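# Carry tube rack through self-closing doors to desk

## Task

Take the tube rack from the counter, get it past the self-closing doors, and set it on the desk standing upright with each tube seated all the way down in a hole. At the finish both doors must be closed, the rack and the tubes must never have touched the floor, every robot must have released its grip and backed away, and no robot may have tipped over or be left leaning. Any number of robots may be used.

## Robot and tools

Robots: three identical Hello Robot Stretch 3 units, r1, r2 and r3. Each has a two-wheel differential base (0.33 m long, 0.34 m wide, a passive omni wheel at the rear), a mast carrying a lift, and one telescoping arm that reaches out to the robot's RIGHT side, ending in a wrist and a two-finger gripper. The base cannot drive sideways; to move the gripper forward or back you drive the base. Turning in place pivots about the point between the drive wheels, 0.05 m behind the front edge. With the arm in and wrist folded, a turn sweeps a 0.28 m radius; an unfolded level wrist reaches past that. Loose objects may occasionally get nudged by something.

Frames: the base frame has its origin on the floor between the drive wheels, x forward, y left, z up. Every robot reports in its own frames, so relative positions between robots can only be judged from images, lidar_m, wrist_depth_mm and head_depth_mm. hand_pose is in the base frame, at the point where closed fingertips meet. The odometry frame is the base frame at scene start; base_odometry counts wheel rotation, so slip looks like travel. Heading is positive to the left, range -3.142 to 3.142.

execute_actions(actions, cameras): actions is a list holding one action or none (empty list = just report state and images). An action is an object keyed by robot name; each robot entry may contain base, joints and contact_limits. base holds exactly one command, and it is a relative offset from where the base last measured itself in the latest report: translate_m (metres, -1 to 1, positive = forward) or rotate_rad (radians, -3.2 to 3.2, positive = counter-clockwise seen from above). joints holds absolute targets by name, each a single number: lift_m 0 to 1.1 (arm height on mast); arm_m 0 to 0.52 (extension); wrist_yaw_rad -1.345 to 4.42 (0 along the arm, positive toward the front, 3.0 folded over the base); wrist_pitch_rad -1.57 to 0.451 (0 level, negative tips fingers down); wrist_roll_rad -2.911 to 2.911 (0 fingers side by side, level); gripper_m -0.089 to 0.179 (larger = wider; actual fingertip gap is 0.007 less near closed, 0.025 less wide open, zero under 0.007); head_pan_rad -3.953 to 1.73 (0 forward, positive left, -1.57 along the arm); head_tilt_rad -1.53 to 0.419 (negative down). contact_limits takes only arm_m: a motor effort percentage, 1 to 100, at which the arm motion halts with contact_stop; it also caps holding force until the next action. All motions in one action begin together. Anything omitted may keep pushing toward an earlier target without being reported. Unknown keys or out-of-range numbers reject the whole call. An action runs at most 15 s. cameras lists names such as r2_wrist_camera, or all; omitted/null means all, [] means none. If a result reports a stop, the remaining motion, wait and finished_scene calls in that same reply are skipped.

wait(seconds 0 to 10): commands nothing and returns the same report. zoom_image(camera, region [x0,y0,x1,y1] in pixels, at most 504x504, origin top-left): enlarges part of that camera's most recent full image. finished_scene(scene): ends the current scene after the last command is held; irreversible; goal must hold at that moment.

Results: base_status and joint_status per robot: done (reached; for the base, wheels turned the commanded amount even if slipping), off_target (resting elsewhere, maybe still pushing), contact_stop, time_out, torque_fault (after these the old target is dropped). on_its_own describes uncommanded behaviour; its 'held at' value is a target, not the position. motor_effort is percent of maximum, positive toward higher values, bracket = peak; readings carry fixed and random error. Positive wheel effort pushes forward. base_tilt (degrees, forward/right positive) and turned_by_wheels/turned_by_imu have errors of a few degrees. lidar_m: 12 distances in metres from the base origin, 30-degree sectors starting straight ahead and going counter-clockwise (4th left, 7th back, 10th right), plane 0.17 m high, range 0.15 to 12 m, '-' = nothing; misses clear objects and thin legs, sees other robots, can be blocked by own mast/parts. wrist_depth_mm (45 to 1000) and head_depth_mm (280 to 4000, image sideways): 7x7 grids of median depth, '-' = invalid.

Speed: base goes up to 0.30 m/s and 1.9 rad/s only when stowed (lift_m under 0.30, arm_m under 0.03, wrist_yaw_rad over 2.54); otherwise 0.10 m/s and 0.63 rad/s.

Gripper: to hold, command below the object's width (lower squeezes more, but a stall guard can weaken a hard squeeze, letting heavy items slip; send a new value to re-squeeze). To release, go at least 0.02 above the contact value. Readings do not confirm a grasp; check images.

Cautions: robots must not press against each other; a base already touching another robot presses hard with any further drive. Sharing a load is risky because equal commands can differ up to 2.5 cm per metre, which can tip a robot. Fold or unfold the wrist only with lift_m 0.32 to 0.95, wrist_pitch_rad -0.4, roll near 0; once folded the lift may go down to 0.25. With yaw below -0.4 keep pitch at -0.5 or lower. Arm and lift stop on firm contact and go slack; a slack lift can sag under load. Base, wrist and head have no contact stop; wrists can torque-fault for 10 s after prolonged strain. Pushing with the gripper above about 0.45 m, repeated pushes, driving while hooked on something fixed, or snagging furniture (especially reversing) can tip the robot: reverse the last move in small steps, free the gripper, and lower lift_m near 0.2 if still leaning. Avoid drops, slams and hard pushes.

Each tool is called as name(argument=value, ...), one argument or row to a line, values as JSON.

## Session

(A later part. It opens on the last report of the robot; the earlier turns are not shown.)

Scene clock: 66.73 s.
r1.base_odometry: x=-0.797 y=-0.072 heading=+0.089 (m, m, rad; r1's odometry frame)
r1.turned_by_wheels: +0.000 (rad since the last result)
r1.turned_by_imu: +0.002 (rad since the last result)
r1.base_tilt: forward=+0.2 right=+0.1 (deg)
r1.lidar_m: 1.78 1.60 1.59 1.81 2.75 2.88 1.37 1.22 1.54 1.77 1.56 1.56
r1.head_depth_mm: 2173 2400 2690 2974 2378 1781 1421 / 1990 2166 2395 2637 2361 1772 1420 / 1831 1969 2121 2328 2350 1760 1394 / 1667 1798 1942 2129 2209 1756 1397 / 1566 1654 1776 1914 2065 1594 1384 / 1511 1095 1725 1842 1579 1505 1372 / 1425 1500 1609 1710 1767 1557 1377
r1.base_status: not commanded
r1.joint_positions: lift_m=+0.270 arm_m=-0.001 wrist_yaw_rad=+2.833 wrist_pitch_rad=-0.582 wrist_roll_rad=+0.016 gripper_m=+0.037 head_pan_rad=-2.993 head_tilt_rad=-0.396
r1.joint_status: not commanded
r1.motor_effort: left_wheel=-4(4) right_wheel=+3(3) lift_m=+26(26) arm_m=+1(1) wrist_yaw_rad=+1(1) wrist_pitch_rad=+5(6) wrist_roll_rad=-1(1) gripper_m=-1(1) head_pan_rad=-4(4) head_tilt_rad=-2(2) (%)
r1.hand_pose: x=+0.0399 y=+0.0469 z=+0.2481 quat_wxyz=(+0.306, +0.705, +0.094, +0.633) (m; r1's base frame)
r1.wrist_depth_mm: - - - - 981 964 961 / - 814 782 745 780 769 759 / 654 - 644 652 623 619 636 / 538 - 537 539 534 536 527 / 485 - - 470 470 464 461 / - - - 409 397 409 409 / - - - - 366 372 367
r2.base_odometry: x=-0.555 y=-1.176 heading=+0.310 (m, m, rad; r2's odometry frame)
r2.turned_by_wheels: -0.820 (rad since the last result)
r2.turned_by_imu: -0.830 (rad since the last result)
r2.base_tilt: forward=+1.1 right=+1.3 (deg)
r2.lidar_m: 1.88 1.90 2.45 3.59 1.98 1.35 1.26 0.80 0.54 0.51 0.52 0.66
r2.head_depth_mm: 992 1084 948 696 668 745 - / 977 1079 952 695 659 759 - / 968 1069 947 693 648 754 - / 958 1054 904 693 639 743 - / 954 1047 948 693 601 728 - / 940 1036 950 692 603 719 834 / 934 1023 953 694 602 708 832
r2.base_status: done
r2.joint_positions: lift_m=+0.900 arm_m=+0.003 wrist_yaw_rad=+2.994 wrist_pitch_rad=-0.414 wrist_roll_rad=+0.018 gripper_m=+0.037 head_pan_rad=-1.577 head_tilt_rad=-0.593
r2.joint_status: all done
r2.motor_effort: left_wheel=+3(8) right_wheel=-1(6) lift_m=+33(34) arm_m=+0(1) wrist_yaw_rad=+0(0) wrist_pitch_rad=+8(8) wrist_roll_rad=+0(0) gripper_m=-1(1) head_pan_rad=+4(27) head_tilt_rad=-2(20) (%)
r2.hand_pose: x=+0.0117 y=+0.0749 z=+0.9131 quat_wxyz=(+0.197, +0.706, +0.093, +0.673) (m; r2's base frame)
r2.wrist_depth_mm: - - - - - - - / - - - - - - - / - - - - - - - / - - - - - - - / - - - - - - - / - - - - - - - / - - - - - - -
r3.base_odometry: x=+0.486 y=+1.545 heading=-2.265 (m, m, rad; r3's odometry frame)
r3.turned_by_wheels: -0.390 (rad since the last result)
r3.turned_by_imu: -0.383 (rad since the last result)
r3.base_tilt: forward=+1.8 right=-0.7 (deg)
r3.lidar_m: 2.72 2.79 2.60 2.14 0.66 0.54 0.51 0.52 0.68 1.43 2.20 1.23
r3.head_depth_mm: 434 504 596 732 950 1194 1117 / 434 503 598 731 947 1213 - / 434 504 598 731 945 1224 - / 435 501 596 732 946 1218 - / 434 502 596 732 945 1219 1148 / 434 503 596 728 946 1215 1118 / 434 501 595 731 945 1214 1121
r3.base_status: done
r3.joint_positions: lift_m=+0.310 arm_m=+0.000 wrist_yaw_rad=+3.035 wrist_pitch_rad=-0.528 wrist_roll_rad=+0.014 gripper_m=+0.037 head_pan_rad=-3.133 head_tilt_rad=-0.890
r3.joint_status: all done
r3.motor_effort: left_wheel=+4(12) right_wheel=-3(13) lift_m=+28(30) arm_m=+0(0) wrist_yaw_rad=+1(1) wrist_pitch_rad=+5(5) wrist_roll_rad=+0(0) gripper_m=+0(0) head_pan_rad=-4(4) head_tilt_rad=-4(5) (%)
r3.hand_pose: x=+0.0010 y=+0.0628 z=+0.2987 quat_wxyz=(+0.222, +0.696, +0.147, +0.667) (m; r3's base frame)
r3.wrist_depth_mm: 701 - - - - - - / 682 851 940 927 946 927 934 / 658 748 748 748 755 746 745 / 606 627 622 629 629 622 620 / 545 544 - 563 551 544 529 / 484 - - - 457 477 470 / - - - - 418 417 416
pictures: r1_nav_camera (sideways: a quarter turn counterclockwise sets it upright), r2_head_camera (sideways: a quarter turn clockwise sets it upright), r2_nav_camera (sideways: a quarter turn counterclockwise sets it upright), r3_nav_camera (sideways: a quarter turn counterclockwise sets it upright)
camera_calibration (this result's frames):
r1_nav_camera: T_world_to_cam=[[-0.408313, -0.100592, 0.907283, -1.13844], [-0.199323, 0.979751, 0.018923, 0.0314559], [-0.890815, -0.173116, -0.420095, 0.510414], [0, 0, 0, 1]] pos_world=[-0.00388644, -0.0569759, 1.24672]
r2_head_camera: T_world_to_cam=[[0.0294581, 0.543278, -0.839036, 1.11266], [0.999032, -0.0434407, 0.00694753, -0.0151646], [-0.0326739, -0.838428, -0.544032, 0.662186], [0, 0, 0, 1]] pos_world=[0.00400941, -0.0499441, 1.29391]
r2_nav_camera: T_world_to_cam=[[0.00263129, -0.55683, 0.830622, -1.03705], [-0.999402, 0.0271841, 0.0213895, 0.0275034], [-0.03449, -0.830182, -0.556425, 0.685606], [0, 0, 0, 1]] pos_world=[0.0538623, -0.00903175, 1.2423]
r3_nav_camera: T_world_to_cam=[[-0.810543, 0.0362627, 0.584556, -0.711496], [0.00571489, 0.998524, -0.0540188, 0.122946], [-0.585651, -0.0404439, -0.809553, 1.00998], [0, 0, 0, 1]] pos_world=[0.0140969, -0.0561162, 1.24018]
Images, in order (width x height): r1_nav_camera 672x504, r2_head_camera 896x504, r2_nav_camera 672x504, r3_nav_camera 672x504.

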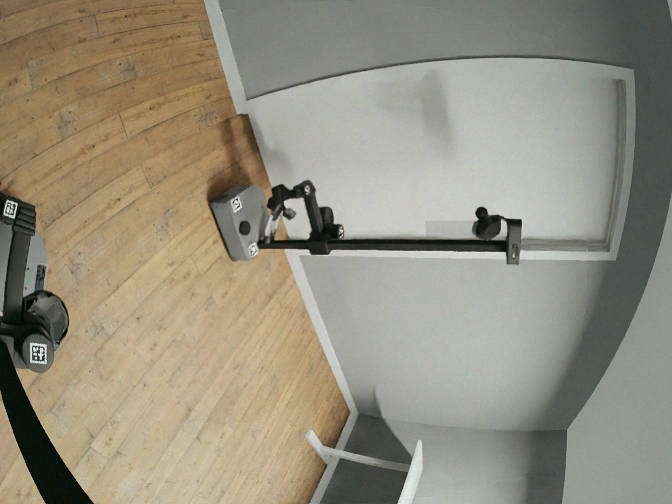

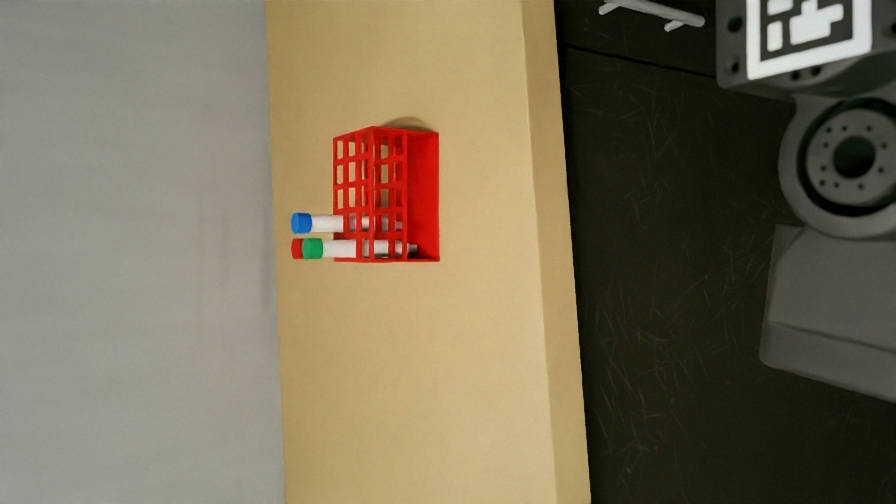

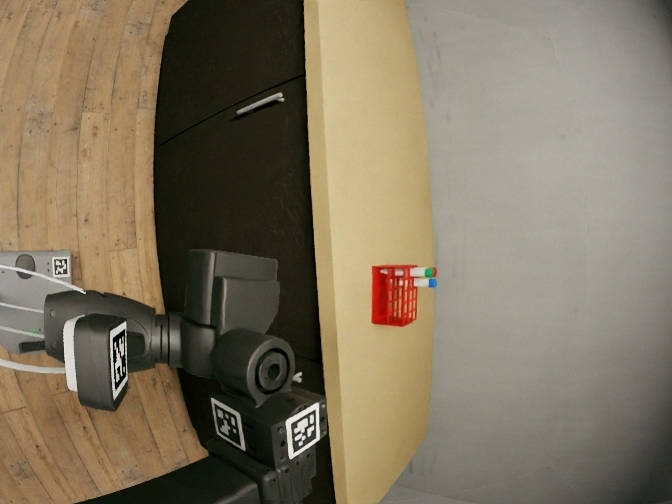

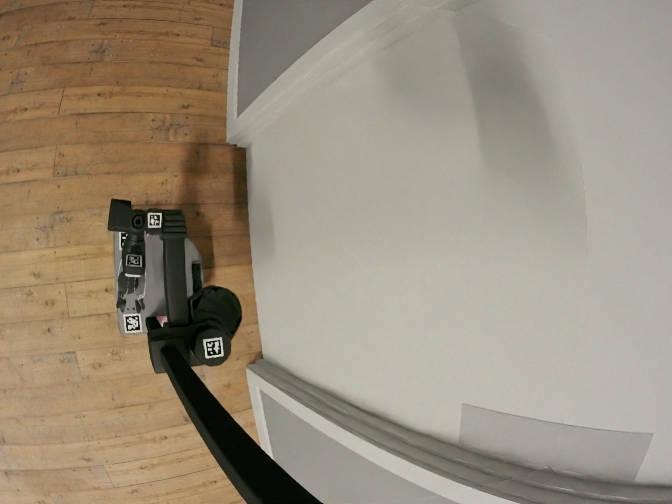

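execute_actions(
  actions=[
    {"r1":{"joints":{"head_pan_rad":-3.14,"head_tilt_rad":-0.9}},"r2":{"base":{"rotate_rad":0.25},"joints":{"lift_m":0.94,"wrist_yaw_rad":1.57}},"r3":{"base":{"translate_m":-0.22}}},
  ],
  cameras=[],
)

execute_actions(
  actions=[
    {"r1":{"base":{"translate_m":-0.3}},"r2":{"base":{"translate_m":-0.33},"joints":{"lift_m":1.098,"wrist_pitch_rad":-0.8,"gripper_m":0.179}},"r3":{"base":{"translate_m":-0.35}}},
  ],
  cameras=[],
)

execute_actions(
  actions=[
    {"r2":{"base":{"rotate_rad":-0.25},"joints":{"arm_m":0.45}},"r3":{"base":{"translate_m":-0.35}}},
  ],
  cameras=["r1_nav_camera","r2_head_camera","r2_wrist_camera","r3_nav_camera"],
)

Scene clock: 77.83 s.
r1.base_odometry: x=-0.797 y=-0.072 heading=+0.089 (m, m, rad; r1's odometry frame)
r1.turned_by_wheels: +0.000 (rad since the last result)
r1.turned_by_imu: +0.002 (rad since the last result)
r1.base_tilt: forward=+0.1 right=+0.2 (deg)
r1.lidar_m: 1.78 1.59 1.59 1.81 2.74 2.88 1.83 1.42 1.54 1.77 1.56 1.56
r1.head_depth_mm: 2890 2578 2048 1692 1452 1271 1144 / 2509 2534 2014 1685 1438 1267 1128 / 2230 2422 1994 1670 1430 1248 - / 2002 2295 1970 1650 1421 1244 - / 1810 2091 1969 1639 1411 1231 1142 / 1656 1882 1941 1625 1398 1229 1120 / 1544 1733 1697 1599 1383 1218 1092
r1.base_status: not commanded
r1.joint_positions: lift_m=+0.270 arm_m=-0.001 wrist_yaw_rad=+2.833 wrist_pitch_rad=-0.582 wrist_roll_rad=+0.016 gripper_m=+0.037 head_pan_rad=-3.133 head_tilt_rad=-0.888
r1.joint_status: all done
r1.motor_effort: left_wheel=-4(4) right_wheel=+3(3) lift_m=+26(26) arm_m=+1(0) wrist_yaw_rad=+0(0) wrist_pitch_rad=+6(5) wrist_roll_rad=-1(1) gripper_m=-1(1) head_pan_rad=-4(21) head_tilt_rad=-6(35) (%)
r1.hand_pose: x=+0.0399 y=+0.0469 z=+0.2481 quat_wxyz=(+0.306, +0.705, +0.094, +0.633) (m; r1's base frame)
r1.wrist_depth_mm: - - - - 969 976 942 / - 797 816 783 801 751 759 / 649 - 642 641 635 627 629 / 560 - 546 540 539 539 532 / 489 - - 467 488 461 461 / - - - 407 402 407 402 / - - - - 367 365 363
r2.base_odometry: x=-0.555 y=-1.176 heading=+0.560 (m, m, rad; r2's odometry frame)
r2.turned_by_wheels: +0.250 (rad since the last result)
r2.turned_by_imu: +0.253 (rad since the last result)
r2.base_tilt: forward=+1.1 right=+1.3 (deg)
r2.lidar_m: 1.88 2.06 3.20 3.09 1.56 1.27 1.26 0.63 0.51 0.51 0.56 0.87
r2.head_depth_mm: 927 1016 897 671 584 - - / 942 1028 950 690 601 - - / 955 1047 950 692 602 - - / 966 1058 949 693 643 748 889 / 983 1080 951 695 658 770 905 / 996 1089 947 695 673 786 917 / 1007 1114 949 695 685 811 -
r2.base_status: done
r2.joint_positions: lift_m=+0.940 arm_m=+0.003 wrist_yaw_rad=+1.572 wrist_pitch_rad=-0.415 wrist_roll_rad=+0.018 gripper_m=+0.037 head_pan_rad=-1.577 head_tilt_rad=-0.593
r2.joint_status: all done
r2.motor_effort: left_wheel=-2(5) right_wheel=+4(6) lift_m=+33(34) arm_m=-1(1) wrist_yaw_rad=-3(4) wrist_pitch_rad=+8(8) wrist_roll_rad=+0(0) gripper_m=+0(0) head_pan_rad=+4(4) head_tilt_rad=-3(3) (%)
r2.hand_pose: x=+0.2034 y=-0.1473 z=+0.9529 quat_wxyz=(+0.589, +0.596, -0.391, +0.381) (m; r2's base frame)
r2.wrist_depth_mm: - - - - - - - / - - - - - - 612 / - - - - - - 562 / - - - - - - 552 / - - - - - 936 548 / - - - - - 889 535 / - - - - - 794 528
r3.base_odometry: x=+0.627 y=+1.714 heading=-2.265 (m, m, rad; r3's odometry frame)
r3.turned_by_wheels: +0.000 (rad since the last result)
r3.turned_by_imu: +0.000 (rad since the last result)
r3.base_tilt: forward=+1.7 right=-0.7 (deg)
r3.lidar_m: 1.44 3.02 2.72 1.07 0.44 0.31 0.29 0.30 0.39 0.71 2.21 1.44
r3.head_depth_mm: - 285 319 392 507 720 1068 / - 285 319 391 506 720 - / - 284 318 391 505 697 - / - 284 318 391 505 716 - / - 285 318 390 503 714 1058 / - 284 318 390 504 717 1085 / - 284 317 390 504 714 1088
r3.base_status: done
r3.joint_positions: lift_m=+0.310 arm_m=+0.000 wrist_yaw_rad=+3.035 wrist_pitch_rad=-0.528 wrist_roll_rad=+0.014 gripper_m=+0.037 head_pan_rad=-3.133 head_tilt_rad=-0.890
r3.joint_status: not commanded
r3.motor_effort: left_wheel=+4(5) right_wheel=-4(9) lift_m=+28(28) arm_m=+0(0) wrist_yaw_rad=+1(0) wrist_pitch_rad=+5(5) wrist_roll_rad=+0(0) gripper_m=+0(0) head_pan_rad=-3(3) head_tilt_rad=-4(4) (%)
r3.hand_pose: x=+0.0010 y=+0.0628 z=+0.2987 quat_wxyz=(+0.222, +0.696, +0.147, +0.667) (m; r3's base frame)
r3.wrist_depth_mm: 369 - - - - - - / 398 432 943 946 935 946 931 / 423 481 748 751 741 748 749 / 415 534 628 621 633 619 622 / 401 539 - 557 553 534 536 / 379 - - - 457 469 466 / - - - - 420 419 420
pictures: none
No camera images: the call's "cameras" was empty. Leave "cameras" out to get every camera's image.

Scene clock: 82.37 s.
r1.base_odometry: x=-1.096 y=-0.098 heading=+0.089 (m, m, rad; r1's odometry frame)
r1.turned_by_wheels: +0.000 (rad since the last result)
r1.turned_by_imu: +0.001 (rad since the last result)
r1.base_tilt: forward=+0.2 right=+0.1 (deg)
r1.lidar_m: 2.02 1.80 1.80 2.04 2.99 2.61 1.60 1.50 1.35 1.54 1.78 1.77
r1.head_depth_mm: 2539 2563 2038 1702 1449 1267 1145 / 2188 2418 2002 1681 1433 1261 1128 / 1948 2279 1986 1656 1420 1251 - / 1743 2045 1983 1649 1420 1250 - / 1570 1819 1952 1638 1407 1235 1144 / 1435 1641 1834 1629 1402 1230 1122 / 1335 1581 1860 1619 1392 1215 1093
r1.base_status: done
r1.joint_positions: lift_m=+0.270 arm_m=-0.001 wrist_yaw_rad=+2.833 wrist_pitch_rad=-0.582 wrist_roll_rad=+0.016 gripper_m=+0.037 head_pan_rad=-3.133 head_tilt_rad=-0.890
r1.joint_status: not commanded
r1.motor_effort: left_wheel=-4(14) right_wheel=+3(5) lift_m=+26(26) arm_m=+1(1) wrist_yaw_rad=-1(0) wrist_pitch_rad=+6(6) wrist_roll_rad=-1(1) gripper_m=+0(1) head_pan_rad=-4(4) head_tilt_rad=-5(6) (%)
r1.hand_pose: x=+0.0399 y=+0.0469 z=+0.2481 quat_wxyz=(+0.306, +0.705, +0.094, +0.633) (m; r1's base frame)
r1.wrist_depth_mm: - - - - 981 959 969 / - 802 795 780 774 777 784 / 665 - 649 630 624 630 621 / 556 - 536 534 541 533 518 / 488 - - 458 475 461 466 / - - - 408 404 404 402 / - - - - 367 365 363
r2.base_odometry: x=-0.835 y=-1.351 heading=+0.559 (m, m, rad; r2's odometry frame)
r2.turned_by_wheels: +0.000 (rad since the last result)
r2.turned_by_imu: -0.002 (rad since the last result)
r2.base_tilt: forward=+1.1 right=+1.3 (deg)
r2.lidar_m: 2.21 2.41 3.69 2.28 1.16 0.94 0.93 0.57 0.46 0.46 0.50 0.78
r2.head_depth_mm: - - - - - 640 739 / - - - - - - 796 / - - - - - - - / 922 1015 949 692 - - - / 933 1025 947 668 583 - - / 945 1041 860 670 582 - - / 958 1058 955 696 - - -
r2.base_status: done
r2.joint_positions: lift_m=+1.098 arm_m=+0.003 wrist_yaw_rad=+1.572 wrist_pitch_rad=-0.809 wrist_roll_rad=+0.018 gripper_m=+0.179 head_pan_rad=-1.577 head_tilt_rad=-0.593
r2.joint_status: all done
r2.motor_effort: left_wheel=-2(7) right_wheel=+4(4) lift_m=+33(34) arm_m=-1(1) wrist_yaw_rad=-3(3) wrist_pitch_rad=+5(6) wrist_roll_rad=+0(1) gripper_m=-1(97) head_pan_rad=+4(4) head_tilt_rad=-3(2) (%)
r2.hand_pose: x=+0.1381 y=-0.1475 z=+1.0342 quat_wxyz=(+0.654, +0.659, -0.268, +0.257) (m; r2's base frame)
r2.wrist_depth_mm: - - - - - 867 505 / - - - - - 813 437 / - - - - - 781 459 / - - - - - 734 450 / - - - - - 780 413 / - - - - - 736 - / - - - - - 654 430
r3.base_odometry: x=+0.851 y=+1.983 heading=-2.265 (m, m, rad; r3's odometry frame)
r3.turned_by_wheels: +0.000 (rad since the last result)
r3.turned_by_imu: +0.000 (rad since the last result)
r3.base_tilt: forward=+1.7 right=-0.8 (deg)
r3.lidar_m: 1.51 3.38 0.39 0.37 0.99 0.43 0.28 0.26 0.26 0.32 0.56 2.93
r3.head_depth_mm: 330 397 499 725 1433 1246 1116 / 304 360 442 573 815 1225 - / 290 327 394 495 667 984 - / - 303 355 436 562 798 - / - 289 324 389 488 653 891 / - - 301 352 430 553 756 / - - 288 321 385 481 644
r3.base_status: translate_m off_target (by the wheels' count: -0.3498 of -0.3500)
r3.joint_positions: lift_m=+0.310 arm_m=+0.000 wrist_yaw_rad=+3.036 wrist_pitch_rad=-0.528 wrist_roll_rad=+0.014 gripper_m=+0.037 head_pan_rad=-3.134 head_tilt_rad=-0.893
r3.joint_status: not commanded
r3.on_its_own: left_wheel is at rest, and its effort (-20) is outside its rest range (-18 to +18); right_wheel is at rest, and its effort (-25) is outside its rest range (-18 to +18)
r3.motor_effort: left_wheel=-20(83) right_wheel=-25(83) lift_m=+28(28) arm_m=+0(0) wrist_yaw_rad=+1(1) wrist_pitch_rad=+5(5) wrist_roll_rad=+0(0) gripper_m=+0(0) head_pan_rad=-3(4) head_tilt_rad=-2(4) (%)
r3.hand_pose: x=+0.0009 y=+0.0628 z=+0.2987 quat_wxyz=(+0.222, +0.696, +0.147, +0.667) (m; r3's base frame)
r3.wrist_depth_mm: 860 - 929 400 - - - / 901 911 939 446 929 952 930 / 761 749 748 509 747 747 753 / 630 630 622 582 624 629 612 / 542 537 - 555 551 538 535 / 489 - - - 461 468 469 / - - - - 418 417 418
pictures: none
No camera images: the call's "cameras" was empty. Leave "cameras" out to get every camera's image.

Scene clock: 86.83 s.
r1.base_odometry: x=-1.096 y=-0.098 heading=+0.089 (m, m, rad; r1's odometry frame)
r1.turned_by_wheels: +0.000 (rad since the last result)
r1.turned_by_imu: +0.001 (rad since the last result)
r1.base_tilt: forward=+0.1 right=+0.2 (deg)
r1.lidar_m: 2.02 1.80 1.80 2.04 2.99 2.61 1.60 1.54 1.35 1.53 1.78 1.78
r1.head_depth_mm: 2531 2547 2052 1702 1454 1265 1143 / 2193 2455 2012 1683 1441 1263 1129 / 1934 2261 1984 1670 1423 1255 - / 1726 2032 1980 1650 1420 1249 - / 1565 1813 1954 1640 1407 1229 1145 / 1437 1634 1841 1623 1403 1226 1114 / 1332 1582 1858 1604 1387 1216 1089
r1.base_status: not commanded
r1.joint_positions: lift_m=+0.270 arm_m=-0.001 wrist_yaw_rad=+2.833 wrist_pitch_rad=-0.582 wrist_roll_rad=+0.016 gripper_m=+0.037 head_pan_rad=-3.133 head_tilt_rad=-0.890
r1.joint_status: not commanded
r1.motor_effort: left_wheel=-4(4) right_wheel=+2(3) lift_m=+26(26) arm_m=+0(0) wrist_yaw_rad=+0(1) wrist_pitch_rad=+6(5) wrist_roll_rad=-1(1) gripper_m=-1(1) head_pan_rad=-4(4) head_tilt_rad=-5(5) (%)
r1.hand_pose: x=+0.0399 y=+0.0469 z=+0.2481 quat_wxyz=(+0.306, +0.705, +0.094, +0.633) (m; r1's base frame)
r1.wrist_depth_mm: - - - - - 958 931 / - 786 804 786 765 745 747 / 655 - 633 627 639 638 620 / 560 - 544 527 530 532 533 / 489 - - 469 473 462 458 / - - - 412 404 406 411 / - - - - 369 362 367
r2.base_odometry: x=-0.835 y=-1.351 heading=+0.310 (m, m, rad; r2's odometry frame)
r2.turned_by_wheels: -0.250 (rad since the last result)
r2.turned_by_imu: -0.253 (rad since the last result)
r2.base_tilt: forward=+1.0 right=+1.3 (deg)
r2.lidar_m: 1.31 2.24 2.87 3.65 1.45 0.99 0.93 0.94 0.49 0.46 0.46 0.59
r2.head_depth_mm: 952 1038 944 692 579 695 832 / 936 1025 949 692 582 680 814 / - 1027 950 692 566 667 800 / 909 - 948 693 564 657 784 / 903 990 903 694 563 635 763 / 893 983 948 692 553 636 752 / 889 974 947 645 549 623 738
r2.base_status: done
r2.joint_positions: lift_m=+1.098 arm_m=+0.450 wrist_yaw_rad=+1.570 wrist_pitch_rad=-0.809 wrist_roll_rad=+0.018 gripper_m=+0.179 head_pan_rad=-1.577 head_tilt_rad=-0.593
r2.joint_status: all done
r2.motor_effort: left_wheel=+3(6) right_wheel=-1(4) lift_m=+33(33) arm_m=+3(4) wrist_yaw_rad=-1(3) wrist_pitch_rad=+5(5) wrist_roll_rad=+0(0) gripper_m=-1(0) head_pan_rad=+4(4) head_tilt_rad=-3(2) (%)
r2.hand_pose: x=+0.1380 y=-0.5949 z=+1.0342 quat_wxyz=(+0.654, +0.659, -0.268, +0.257) (m; r2's base frame)
r2.wrist_depth_mm: - - 528 504 500 492 473 / - - 446 325 426 424 414 / - - 383 314 362 366 361 / - - 340 253 323 331 324 / - - 306 296 298 296 297 / - 278 275 277 272 269 - / - - 253 251 249 248 240
r3.base_odometry: x=+1.075 y=+2.252 heading=-2.265 (m, m, rad; r3's odometry frame)
r3.turned_by_wheels: +0.000 (rad since the last result)
r3.turned_by_imu: -0.002 (rad since the last result)
r3.base_tilt: forward=+1.7 right=-0.7 (deg)
r3.lidar_m: 1.85 0.53 0.50 0.94 0.97 1.27 0.33 0.24 0.23 0.24 0.32 2.94
r3.head_depth_mm: 1678 1945 1949 1638 1419 1252 1119 / 1669 1940 1964 1643 1427 1258 - / 1755 2013 1980 1650 1430 1265 - / 1742 2007 1981 1647 1427 1244 - / 332 364 411 484 587 747 932 / 288 309 347 398 470 568 701 / - 286 303 342 391 456 548
r3.base_status: done
r3.joint_positions: lift_m=+0.310 arm_m=+0.000 wrist_yaw_rad=+3.036 wrist_pitch_rad=-0.528 wrist_roll_rad=+0.014 gripper_m=+0.037 head_pan_rad=-3.134 head_tilt_rad=-0.893
r3.joint_status: not commanded
r3.motor_effort: left_wheel=-11(33) right_wheel=-7(39) lift_m=+28(28) arm_m=+0(0) wrist_yaw_rad=+1(0) wrist_pitch_rad=+5(5) wrist_roll_rad=+0(0) gripper_m=+0(0) head_pan_rad=-4(4) head_tilt_rad=-2(2) (%)
r3.hand_pose: x=+0.0009 y=+0.0628 z=+0.2987 quat_wxyz=(+0.222, +0.696, +0.147, +0.667) (m; r3's base frame)
r3.wrist_depth_mm: 833 - 909 961 848 528 450 / 921 912 926 933 846 528 512 / 748 763 740 751 741 572 726 / 629 630 630 629 628 604 625 / 543 539 - 560 555 533 544 / 482 - - - 456 473 470 / - - - - 419 417 416
pictures: r1_nav_camera (sideways: a quarter turn counterclockwise sets it upright), r2_head_camera (sideways: a quarter turn clockwise sets it upright), r2_wrist_camera, r3_nav_camera (sideways: a quarter turn counterclockwise sets it upright)
camera_calibration (this result's frames):
r1_nav_camera: T_world_to_cam=[[-0.798124, -0.0459159, 0.60074, -0.736487], [-0.0634567, 0.997952, -0.00803087, 0.0657216], [-0.599142, -0.0445306, -0.799404, 1.00205], [0, 0, 0, 1]] pos_world=[0.016734, -0.0547814, 1.24401]
r2_head_camera: T_world_to_cam=[[0.029455, 0.54328, -0.839035, 1.11265], [0.999032, -0.043435, 0.00694744, -0.0151645], [-0.0326691, -0.838427, -0.544033, 0.662189], [0, 0, 0, 1]] pos_world=[0.0040097, -0.0499441, 1.29391]
r2_wrist_camera: T_world_to_cam=[[0.00999561, -0.999503, -0.0299101, -0.560571], [-0.841466, 0.00775197, -0.540255, 0.705721], [0.540218, 0.0305685, -0.84097, 0.974353], [0, 0, 0, 1]] pos_world=[0.0730801, -0.595547, 1.1839]
r3_nav_camera: T_world_to_cam=[[-0.812105, 0.0367696, 0.582351, -0.708615], [0.00650086, 0.998521, -0.0539808, 0.122892], [-0.583475, -0.0400523, -0.811143, 1.01204], [0, 0, 0, 1]] pos_world=[0.0142286, -0.0561201, 1.2402]
Images, in order (width x height): r1_nav_camera 672x504, r2_head_camera 896x504, r2_wrist_camera 644x364, r3_nav_camera 672x504.

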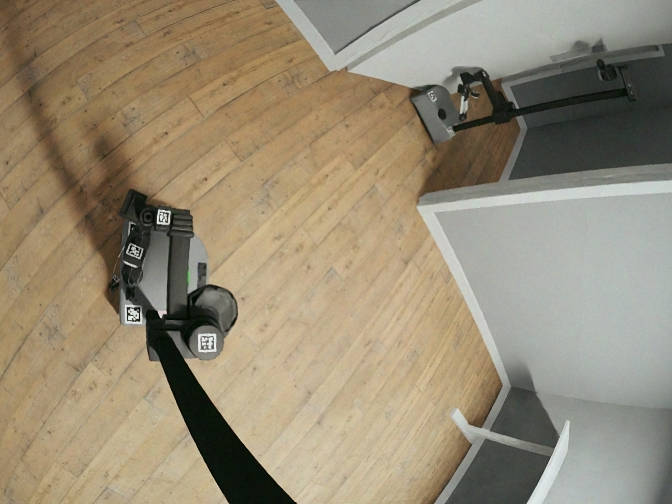

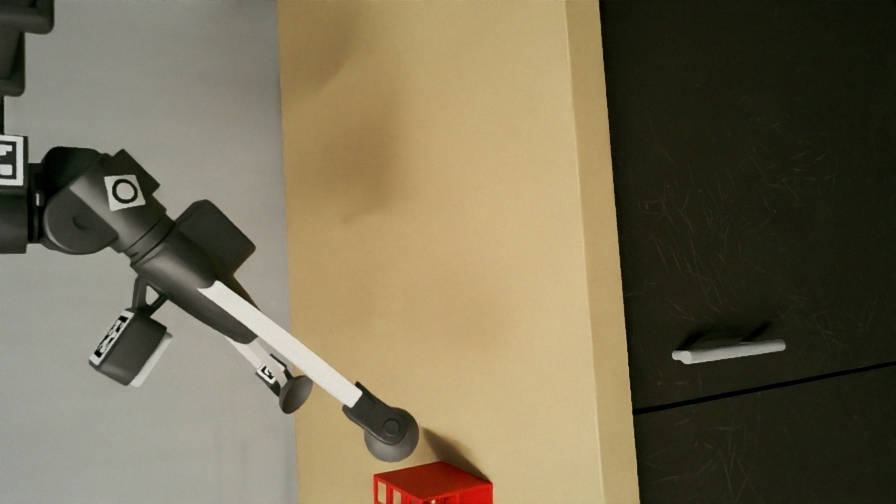

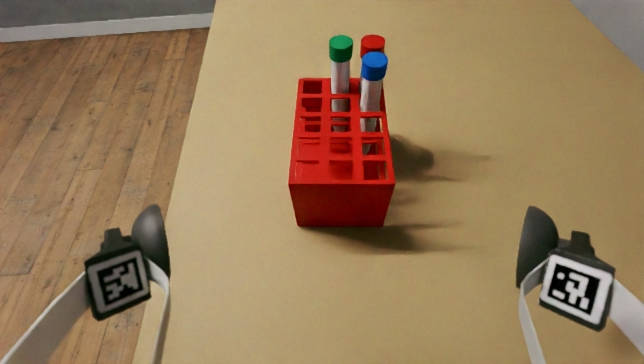

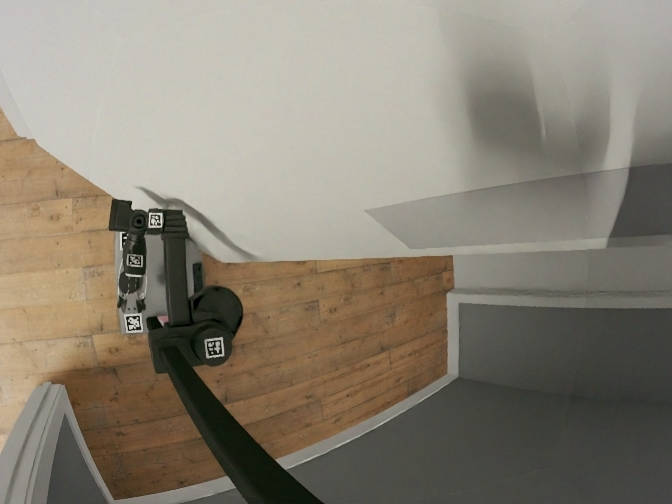

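execute_actions(
  actions=[
    {"r1":{"base":{"rotate_rad":0.35}},"r2":{"base":{"translate_m":0.05},"joints":{"lift_m":1.04}},"r3":{"base":{"translate_m":-0.3}}},
  ],
  cameras=[],
)

execute_actions(
  actions=[
    {"r1":{"base":{"translate_m":-0.85}},"r2":{"base":{"translate_m":0.08}},"r3":{"base":{"translate_m":-0.5}}},
  ],
  cameras=[],
)

execute_actions(
  actions=[
    {"r1":{"base":{"rotate_rad":0.35},"joints":{"lift_m":0.31}},"r3":{"base":{"translate_m":-0.1},"joints":{"lift_m":0.27}}},
  ],
  cameras=["r1_nav_camera","r2_head_camera","r2_wrist_camera","r3_nav_camera"],
)

Scene clock: 105.37 s.
r1.base_odometry: x=-1.096 y=-0.098 heading=+0.439 (m, m, rad; r1's odometry frame)
r1.turned_by_wheels: +0.350 (rad since the last result)
r1.turned_by_imu: +0.349 (rad since the last result)
r1.base_tilt: forward=+0.2 right=+0.1 (deg)
r1.lidar_m: 1.84 1.80 1.89 2.57 2.60 1.83 1.55 1.35 1.42 1.82 1.78 1.87
r1.head_depth_mm: 1556 1879 2033 1683 1450 1270 1147 / 1473 1745 1983 1690 1437 1252 1131 / 1395 1639 1897 1661 1425 1258 - / 2571 1748 1870 1653 1415 1249 - / 3041 2437 1947 1631 1405 1229 1146 / 2893 2197 1934 1627 1395 1230 1116 / 2901 2159 1909 1599 1381 1216 1088
r1.base_status: done
r1.joint_positions: lift_m=+0.270 arm_m=-0.001 wrist_yaw_rad=+2.833 wrist_pitch_rad=-0.582 wrist_roll_rad=+0.016 gripper_m=+0.037 head_pan_rad=-3.133 head_tilt_rad=-0.890
r1.joint_status: not commanded
r1.motor_effort: left_wheel=-4(11) right_wheel=+3(7) lift_m=+26(26) arm_m=+0(1) wrist_yaw_rad=+0(1) wrist_pitch_rad=+5(5) wrist_roll_rad=-1(1) gripper_m=+0(1) head_pan_rad=-4(4) head_tilt_rad=-5(5) (%)
r1.hand_pose: x=+0.0399 y=+0.0469 z=+0.2481 quat_wxyz=(+0.306, +0.705, +0.094, +0.633) (m; r1's base frame)
r1.wrist_depth_mm: - - - - 991 985 951 / - 799 791 787 775 771 732 / 658 - 653 630 632 618 623 / 550 - 550 541 538 538 530 / 486 - - 476 476 466 458 / - - - 414 406 418 405 / - - - - 368 363 362
r2.base_odometry: x=-0.787 y=-1.335 heading=+0.310 (m, m, rad; r2's odometry frame)
r2.turned_by_wheels: +0.000 (rad since the last result)
r2.turned_by_imu: +0.000 (rad since the last result)
r2.base_tilt: forward=+1.0 right=+1.4 (deg)
r2.lidar_m: 1.30 2.19 2.79 3.66 1.55 1.05 0.98 0.71 0.48 0.45 0.46 0.59
r2.head_depth_mm: 911 1061 944 691 580 683 825 / 901 1019 952 693 582 672 805 / - 1042 946 691 564 661 789 / 898 983 862 692 565 648 771 / 903 967 901 693 563 626 760 / 890 972 1001 645 547 628 742 / 883 967 947 646 548 619 731
r2.base_status: done
r2.joint_positions: lift_m=+1.040 arm_m=+0.450 wrist_yaw_rad=+1.570 wrist_pitch_rad=-0.809 wrist_roll_rad=+0.018 gripper_m=+0.179 head_pan_rad=-1.577 head_tilt_rad=-0.593
r2.joint_status: all done
r2.motor_effort: left_wheel=+3(6) right_wheel=-1(4) lift_m=+15(27) arm_m=+3(2) wrist_yaw_rad=-1(0) wrist_pitch_rad=+5(5) wrist_roll_rad=+0(0) gripper_m=+0(0) head_pan_rad=+4(4) head_tilt_rad=-3(2) (%)
r2.hand_pose: x=+0.1380 y=-0.5949 z=+0.9771 quat_wxyz=(+0.654, +0.659, -0.268, +0.257) (m; r2's base frame)
r2.wrist_depth_mm: - - 412 388 367 392 381 / - - 347 243 321 333 329 / - - 304 206 282 289 288 / - 284 272 182 222 260 256 / - 255 242 198 226 235 235 / - 216 220 217 214 213 - / - 203 201 199 196 196 191
r3.base_odometry: x=+1.267 y=+2.483 heading=-2.265 (m, m, rad; r3's odometry frame)
r3.turned_by_wheels: +0.000 (rad since the last result)
r3.turned_by_imu: -0.001 (rad since the last result)
r3.base_tilt: forward=+1.6 right=-0.7 (deg)
r3.lidar_m: 2.14 0.74 0.90 0.93 0.95 1.24 1.59 1.66 0.21 0.21 0.26 0.52
r3.head_depth_mm: 1400 1619 1847 1655 1422 1254 1123 / 1421 1629 1852 1644 1420 1255 - / 1479 1709 1928 1638 1427 1266 - / 1472 1698 1893 1652 1429 1259 - / 1474 1704 1902 1655 1423 1250 1156 / 1474 1692 1931 1661 1431 1254 1128 / 1463 1655 1868 1668 1435 1261 553
r3.base_status: done
r3.joint_positions: lift_m=+0.310 arm_m=+0.000 wrist_yaw_rad=+3.036 wrist_pitch_rad=-0.528 wrist_roll_rad=+0.014 gripper_m=+0.037 head_pan_rad=-3.134 head_tilt_rad=-0.893
r3.joint_status: not commanded
r3.motor_effort: left_wheel=-7(18) right_wheel=+7(17) lift_m=+27(28) arm_m=+0(0) wrist_yaw_rad=-1(1) wrist_pitch_rad=+4(4) wrist_roll_rad=+0(0) gripper_m=+0(0) head_pan_rad=-3(3) head_tilt_rad=-2(3) (%)
r3.hand_pose: x=+0.0009 y=+0.0628 z=+0.2987 quat_wxyz=(+0.222, +0.696, +0.147, +0.667) (m; r3's base frame)
r3.wrist_depth_mm: 820 - 896 945 977 937 695 / 880 900 947 967 939 882 698 / 751 764 753 747 748 736 695 / 631 622 630 625 627 625 619 / 539 542 - 564 558 532 535 / 484 - - - 460 468 471 / - - - - 421 419 416
pictures: none
No camera images: the call's "cameras" was empty. Leave "cameras" out to get every camera's image.

Scene clock: 111.63 s.
r1.base_odometry: x=-1.865 y=-0.460 heading=+0.439 (m, m, rad; r1's odometry frame)
r1.turned_by_wheels: +0.000 (rad since the last result)
r1.turned_by_imu: +0.002 (rad since the last result)
r1.base_tilt: forward=+0.1 right=+0.1 (deg)
r1.lidar_m: 2.61 2.55 2.70 2.49 1.93 0.80 0.70 0.82 0.80 0.90 2.16 2.28
r1.head_depth_mm: 673 806 1008 1341 1453 1263 1146 / 628 756 931 1203 1429 1258 1124 / 614 711 847 1090 1374 1251 - / 1861 2105 950 1137 1353 1243 - / 2348 2381 1904 1603 1409 1238 1145 / 882 1007 1170 1388 1402 1223 1120 / 809 908 1038 1215 1360 1219 1095
r1.base_status: done
r1.joint_positions: lift_m=+0.270 arm_m=-0.001 wrist_yaw_rad=+2.833 wrist_pitch_rad=-0.582 wrist_roll_rad=+0.016 gripper_m=+0.037 head_pan_rad=-3.133 head_tilt_rad=-0.890
r1.joint_status: not commanded
r1.motor_effort: left_wheel=-4(15) right_wheel=+3(5) lift_m=+26(26) arm_m=+0(0) wrist_yaw_rad=-1(1) wrist_pitch_rad=+6(5) wrist_roll_rad=-1(0) gripper_m=+0(0) head_pan_rad=-4(4) head_tilt_rad=-5(6) (%)
r1.hand_pose: x=+0.0399 y=+0.0469 z=+0.2481 quat_wxyz=(+0.306, +0.705, +0.094, +0.633) (m; r1's base frame)
r1.wrist_depth_mm: - - - - 956 963 922 / - 783 795 767 776 751 753 / 655 - 637 639 606 630 620 / 555 - 549 533 539 531 522 / 487 - - 467 473 464 462 / - - - 410 404 405 407 / - - - - 367 366 366
r2.base_odometry: x=-0.711 y=-1.311 heading=+0.310 (m, m, rad; r2's odometry frame)
r2.turned_by_wheels: +0.000 (rad since the last result)
r2.turned_by_imu: +0.000 (rad since the last result)
r2.base_tilt: forward=+1.1 right=+1.3 (deg)
r2.lidar_m: 2.07 2.11 2.71 3.66 1.68 1.14 1.06 0.70 0.48 0.44 0.45 0.58
r2.head_depth_mm: 900 1059 945 694 566 669 803 / 898 1015 944 691 564 660 792 / - 1031 944 695 564 643 772 / 892 972 858 693 551 640 764 / 891 958 903 669 547 627 744 / 885 964 1003 641 547 615 730 / 877 964 951 641 547 607 714
r2.base_status: done
r2.joint_positions: lift_m=+1.040 arm_m=+0.450 wrist_yaw_rad=+1.570 wrist_pitch_rad=-0.809 wrist_roll_rad=+0.018 gripper_m=+0.179 head_pan_rad=-1.577 head_tilt_rad=-0.593
r2.joint_status: not commanded
r2.motor_effort: left_wheel=+3(6) right_wheel=-2(3) lift_m=+15(15) arm_m=+2(3) wrist_yaw_rad=+0(1) wrist_pitch_rad=+5(5) wrist_roll_rad=+0(0) gripper_m=-1(0) head_pan_rad=+4(4) head_tilt_rad=-2(3) (%)
r2.hand_pose: x=+0.1380 y=-0.5949 z=+0.9771 quat_wxyz=(+0.654, +0.659, -0.268, +0.257) (m; r2's base frame)
r2.wrist_depth_mm: - - 408 398 396 389 379 / - - 351 345 336 336 329 / - - 306 190 149 293 290 / - 281 270 202 168 261 257 / - 254 241 191 190 235 234 / - 217 219 176 176 212 - / - 202 197 165 134 195 191
r3.base_odometry: x=+1.587 y=+2.867 heading=-2.265 (m, m, rad; r3's odometry frame)
r3.turned_by_wheels: +0.000 (rad since the last result)
r3.turned_by_imu: -0.002 (rad since the last result)
r3.base_tilt: forward=+1.7 right=-0.7 (deg)
r3.lidar_m: 0.88 0.87 0.95 0.89 0.91 1.13 1.10 1.17 1.28 1.21 1.24 1.13
r3.head_depth_mm: 946 1102 1307 1546 1421 1253 1114 / 1009 1138 1320 1547 1414 1254 - / 1026 1189 1404 1618 1426 1261 - / 1021 1182 1397 1621 1417 1253 - / 1017 1183 1396 1603 1437 1258 1156 / 1020 1176 1391 1611 1430 1251 1124 / 1016 1176 1392 1605 1433 1265 1128
r3.base_status: done
r3.joint_positions: lift_m=+0.310 arm_m=+0.000 wrist_yaw_rad=+3.037 wrist_pitch_rad=-0.529 wrist_roll_rad=+0.014 gripper_m=+0.037 head_pan_rad=-3.134 head_tilt_rad=-0.893
r3.joint_status: not commanded
r3.motor_effort: left_wheel=+2(12) right_wheel=-1(31) lift_m=+28(27) arm_m=+1(1) wrist_yaw_rad=-1(31) wrist_pitch_rad=+5(5) wrist_roll_rad=+0(1) gripper_m=+0(1) head_pan_rad=-4(2) head_tilt_rad=-3(2) (%)
r3.hand_pose: x=+0.0005 y=+0.0628 z=+0.2986 quat_wxyz=(+0.221, +0.696, +0.148, +0.667) (m; r3's base frame)
r3.wrist_depth_mm: 790 - 873 934 979 - - / 875 886 944 931 929 926 948 / 760 758 746 755 747 754 733 / 627 632 629 639 631 616 627 / 542 537 - 562 554 534 534 / 484 - - - 461 470 467 / - - - - 420 414 419
pictures: none
No camera images: the call's "cameras" was empty. Leave "cameras" out to get every camera's image.

Scene clock: 113.73 s.
r1.base_odometry: x=-1.865 y=-0.460 heading=+0.789 (m, m, rad; r1's odometry frame)
r1.turned_by_wheels: +0.350 (rad since the last result)
r1.turned_by_imu: +0.348 (rad since the last result)
r1.base_tilt: forward=+0.2 right=+0.1 (deg)
r1.lidar_m: 2.55 2.58 2.49 2.14 0.97 0.70 0.72 0.72 0.80 1.62 2.19 2.74
r1.head_depth_mm: 676 788 823 931 1229 1272 1147 / 662 777 936 1089 1236 1261 1127 / 648 756 911 1133 1381 1249 - / 635 739 882 1090 1360 1265 - / 624 722 855 1058 1336 1235 1142 / 611 706 836 1023 1309 1229 1119 / 596 688 812 990 1253 1214 1101
r1.base_status: done
r1.joint_positions: lift_m=+0.310 arm_m=-0.001 wrist_yaw_rad=+2.833 wrist_pitch_rad=-0.582 wrist_roll_rad=+0.016 gripper_m=+0.037 head_pan_rad=-3.134 head_tilt_rad=-0.890
r1.joint_status: all done
r1.motor_effort: left_wheel=-4(12) right_wheel=+3(7) lift_m=+51(54) arm_m=+1(1) wrist_yaw_rad=-1(0) wrist_pitch_rad=+5(5) wrist_roll_rad=-1(1) gripper_m=+0(0) head_pan_rad=-3(3) head_tilt_rad=-5(5) (%)
r1.hand_pose: x=+0.0398 y=+0.0468 z=+0.2872 quat_wxyz=(+0.306, +0.705, +0.094, +0.633) (m; r1's base frame)
r1.wrist_depth_mm: - - - - - - - / 857 880 873 830 844 840 828 / 736 - 704 694 704 686 676 / 608 - 601 594 606 586 588 / 534 518 530 513 520 509 505 / 475 - - 447 442 445 451 / - - - - 401 408 399
r2.base_odometry: x=-0.711 y=-1.311 heading=+0.310 (m, m, rad; r2's odometry frame)
r2.turned_by_wheels: +0.000 (rad since the last result)
r2.turned_by_imu: +0.000 (rad since the last result)
r2.base_tilt: forward=+1.1 right=+1.3 (deg)
r2.lidar_m: 2.08 2.11 2.69 3.68 1.68 1.13 1.06 0.70 0.48 0.44 0.45 0.58
r2.head_depth_mm: 904 1058 941 692 565 670 807 / 898 1013 943 692 563 658 792 / - 1032 950 693 564 643 773 / 887 972 856 695 550 641 760 / 890 961 902 670 546 627 744 / 889 967 1008 641 548 616 727 / 879 958 949 640 549 605 715
r2.base_status: not commanded
r2.joint_positions: lift_m=+1.040 arm_m=+0.450 wrist_yaw_rad=+1.570 wrist_pitch_rad=-0.809 wrist_roll_rad=+0.018 gripper_m=+0.179 head_pan_rad=-1.577 head_tilt_rad=-0.593
r2.joint_status: not commanded
r2.motor_effort: left_wheel=+4(2) right_wheel=-1(2) lift_m=+15(15) arm_m=+2(2) wrist_yaw_rad=-1(1) wrist_pitch_rad=+5(5) wrist_roll_rad=+0(0) gripper_m=+0(1) head_pan_rad=+4(4) head_tilt_rad=-2(3) (%)
r2.hand_pose: x=+0.1380 y=-0.5949 z=+0.9771 quat_wxyz=(+0.654, +0.659, -0.268, +0.257) (m; r2's base frame)
r2.wrist_depth_mm: - - 412 400 392 390 381 / - - 350 345 336 330 327 / - - 304 190 149 291 290 / - 278 268 203 169 259 257 / - 253 242 191 190 235 234 / - 217 219 177 175 214 - / - 202 197 164 133 196 191
r3.base_odometry: x=+1.651 y=+2.944 heading=-2.265 (m, m, rad; r3's odometry frame)
r3.turned_by_wheels: +0.000 (rad since the last result)
r3.turned_by_imu: +0.000 (rad since the last result)
r3.base_tilt: forward=+1.7 right=-0.8 (deg)
r3.lidar_m: 1.20 1.21 0.94 0.89 0.91 1.01 1.00 1.07 1.29 1.21 1.24 1.32
r3.head_depth_mm: 865 981 1178 1453 1428 1253 1119 / 931 1048 1216 1444 1428 1255 - / 930 1073 1275 1542 1425 1261 - / 928 1073 1270 1547 1431 1256 - / 926 1077 1271 1549 1424 1258 1154 / 930 1066 1269 1556 1428 1263 1119 / 922 1062 1273 1553 1440 1258 1121
r3.base_status: done
r3.joint_positions: lift_m=+0.270 arm_m=+0.000 wrist_yaw_rad=+3.037 wrist_pitch_rad=-0.529 wrist_roll_rad=+0.014 gripper_m=+0.037 head_pan_rad=-3.134 head_tilt_rad=-0.893
r3.joint_status: all done
r3.motor_effort: left_wheel=+1(8) right_wheel=-2(9) lift_m=+23(23) arm_m=+1(1) wrist_yaw_rad=-1(2) wrist_pitch_rad=+5(5) wrist_roll_rad=+0(0) gripper_m=+0(0) head_pan_rad=-3(3) head_tilt_rad=-3(3) (%)
r3.hand_pose: x=+0.0007 y=+0.0628 z=+0.2588 quat_wxyz=(+0.222, +0.696, +0.147, +0.667) (m; r3's base frame)
r3.wrist_depth_mm: 795 - 871 896 937 - - / 829 839 863 862 841 844 843 / 685 681 687 680 675 675 682 / 570 566 568 570 568 570 557 / 491 516 - - 500 483 489 / - - - - 412 427 425 / - - - - 378 379 380
pictures: r1_nav_camera (sideways: a quarter turn counterclockwise sets it upright), r2_head_camera (sideways: a quarter turn clockwise sets it upright), r2_wrist_camera, r3_nav_camera (sideways: a quarter turn counterclockwise sets it upright)
camera_calibration (this result's frames):
r1_nav_camera: T_world_to_cam=[[-0.798269, -0.0454851, 0.600581, -0.736279], [-0.0629152, 0.997986, -0.00804182, 0.0657326], [-0.599006, -0.0442052, -0.799523, 1.00221], [0, 0, 0, 1]] pos_world=[0.0167159, -0.0547871, 1.24401]
r2_head_camera: T_world_to_cam=[[0.0294551, 0.54328, -0.839035, 1.11265], [0.999032, -0.0434351, 0.00694745, -0.0151645], [-0.0326692, -0.838427, -0.544033, 0.662189], [0, 0, 0, 1]] pos_world=[0.00400969, -0.0499441, 1.29391]
r2_wrist_camera: T_world_to_cam=[[0.00999532, -0.999503, -0.0299101, -0.562278], [-0.841467, 0.00775214, -0.540253, 0.674907], [0.540216, 0.0305684, -0.840971, 0.926392], [0, 0, 0, 1]] pos_world=[0.07308, -0.595549, 1.12687]
r3_nav_camera: T_world_to_cam=[[-0.812105, 0.0367713, 0.582351, -0.708614], [0.00650303, 0.998521, -0.0539808, 0.122892], [-0.583475, -0.040051, -0.811143, 1.01204], [0, 0, 0, 1]] pos_world=[0.0142285, -0.0561201, 1.2402]
Images, in order (width x height): r1_nav_camera 672x504, r2_head_camera 896x504, r2_wrist_camera 644x364, r3_nav_camera 672x504.

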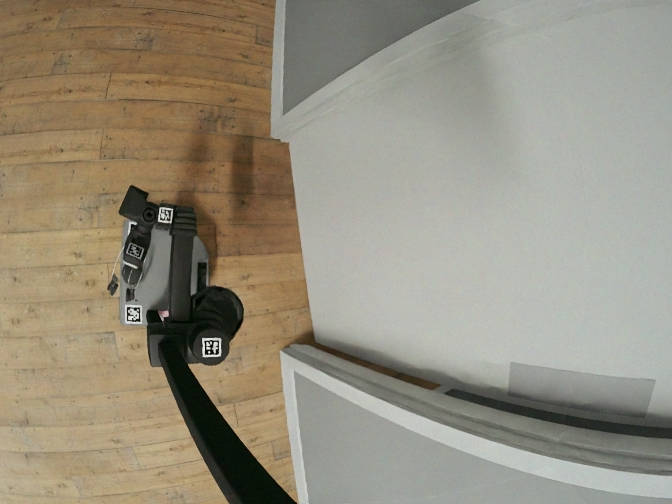

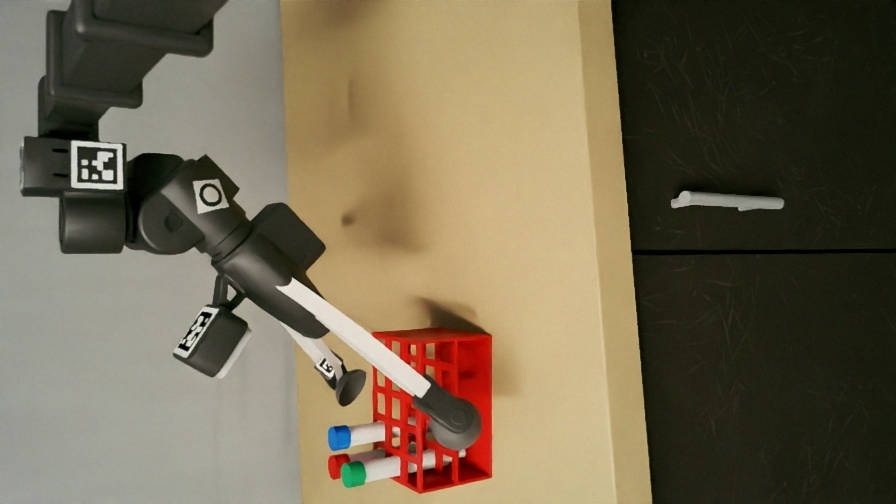

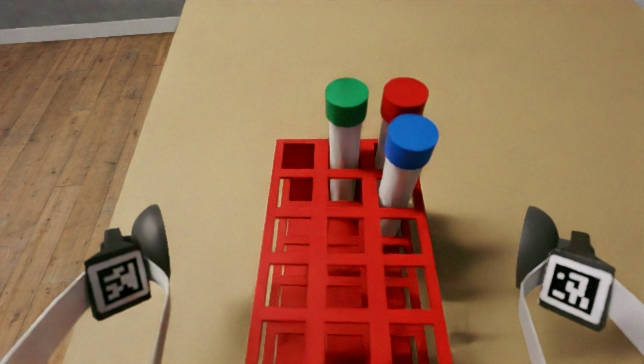

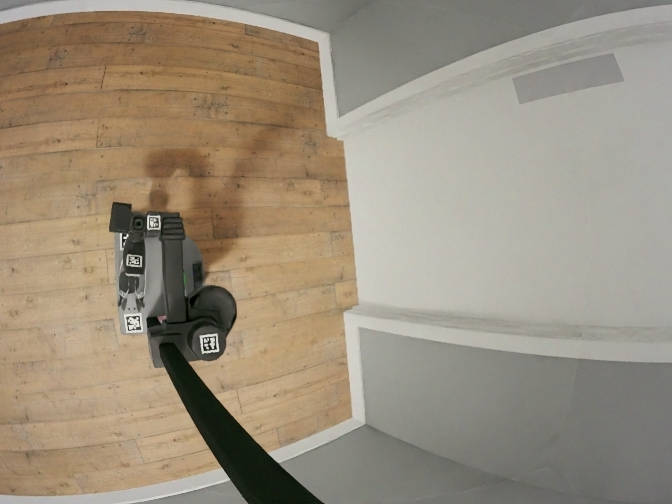

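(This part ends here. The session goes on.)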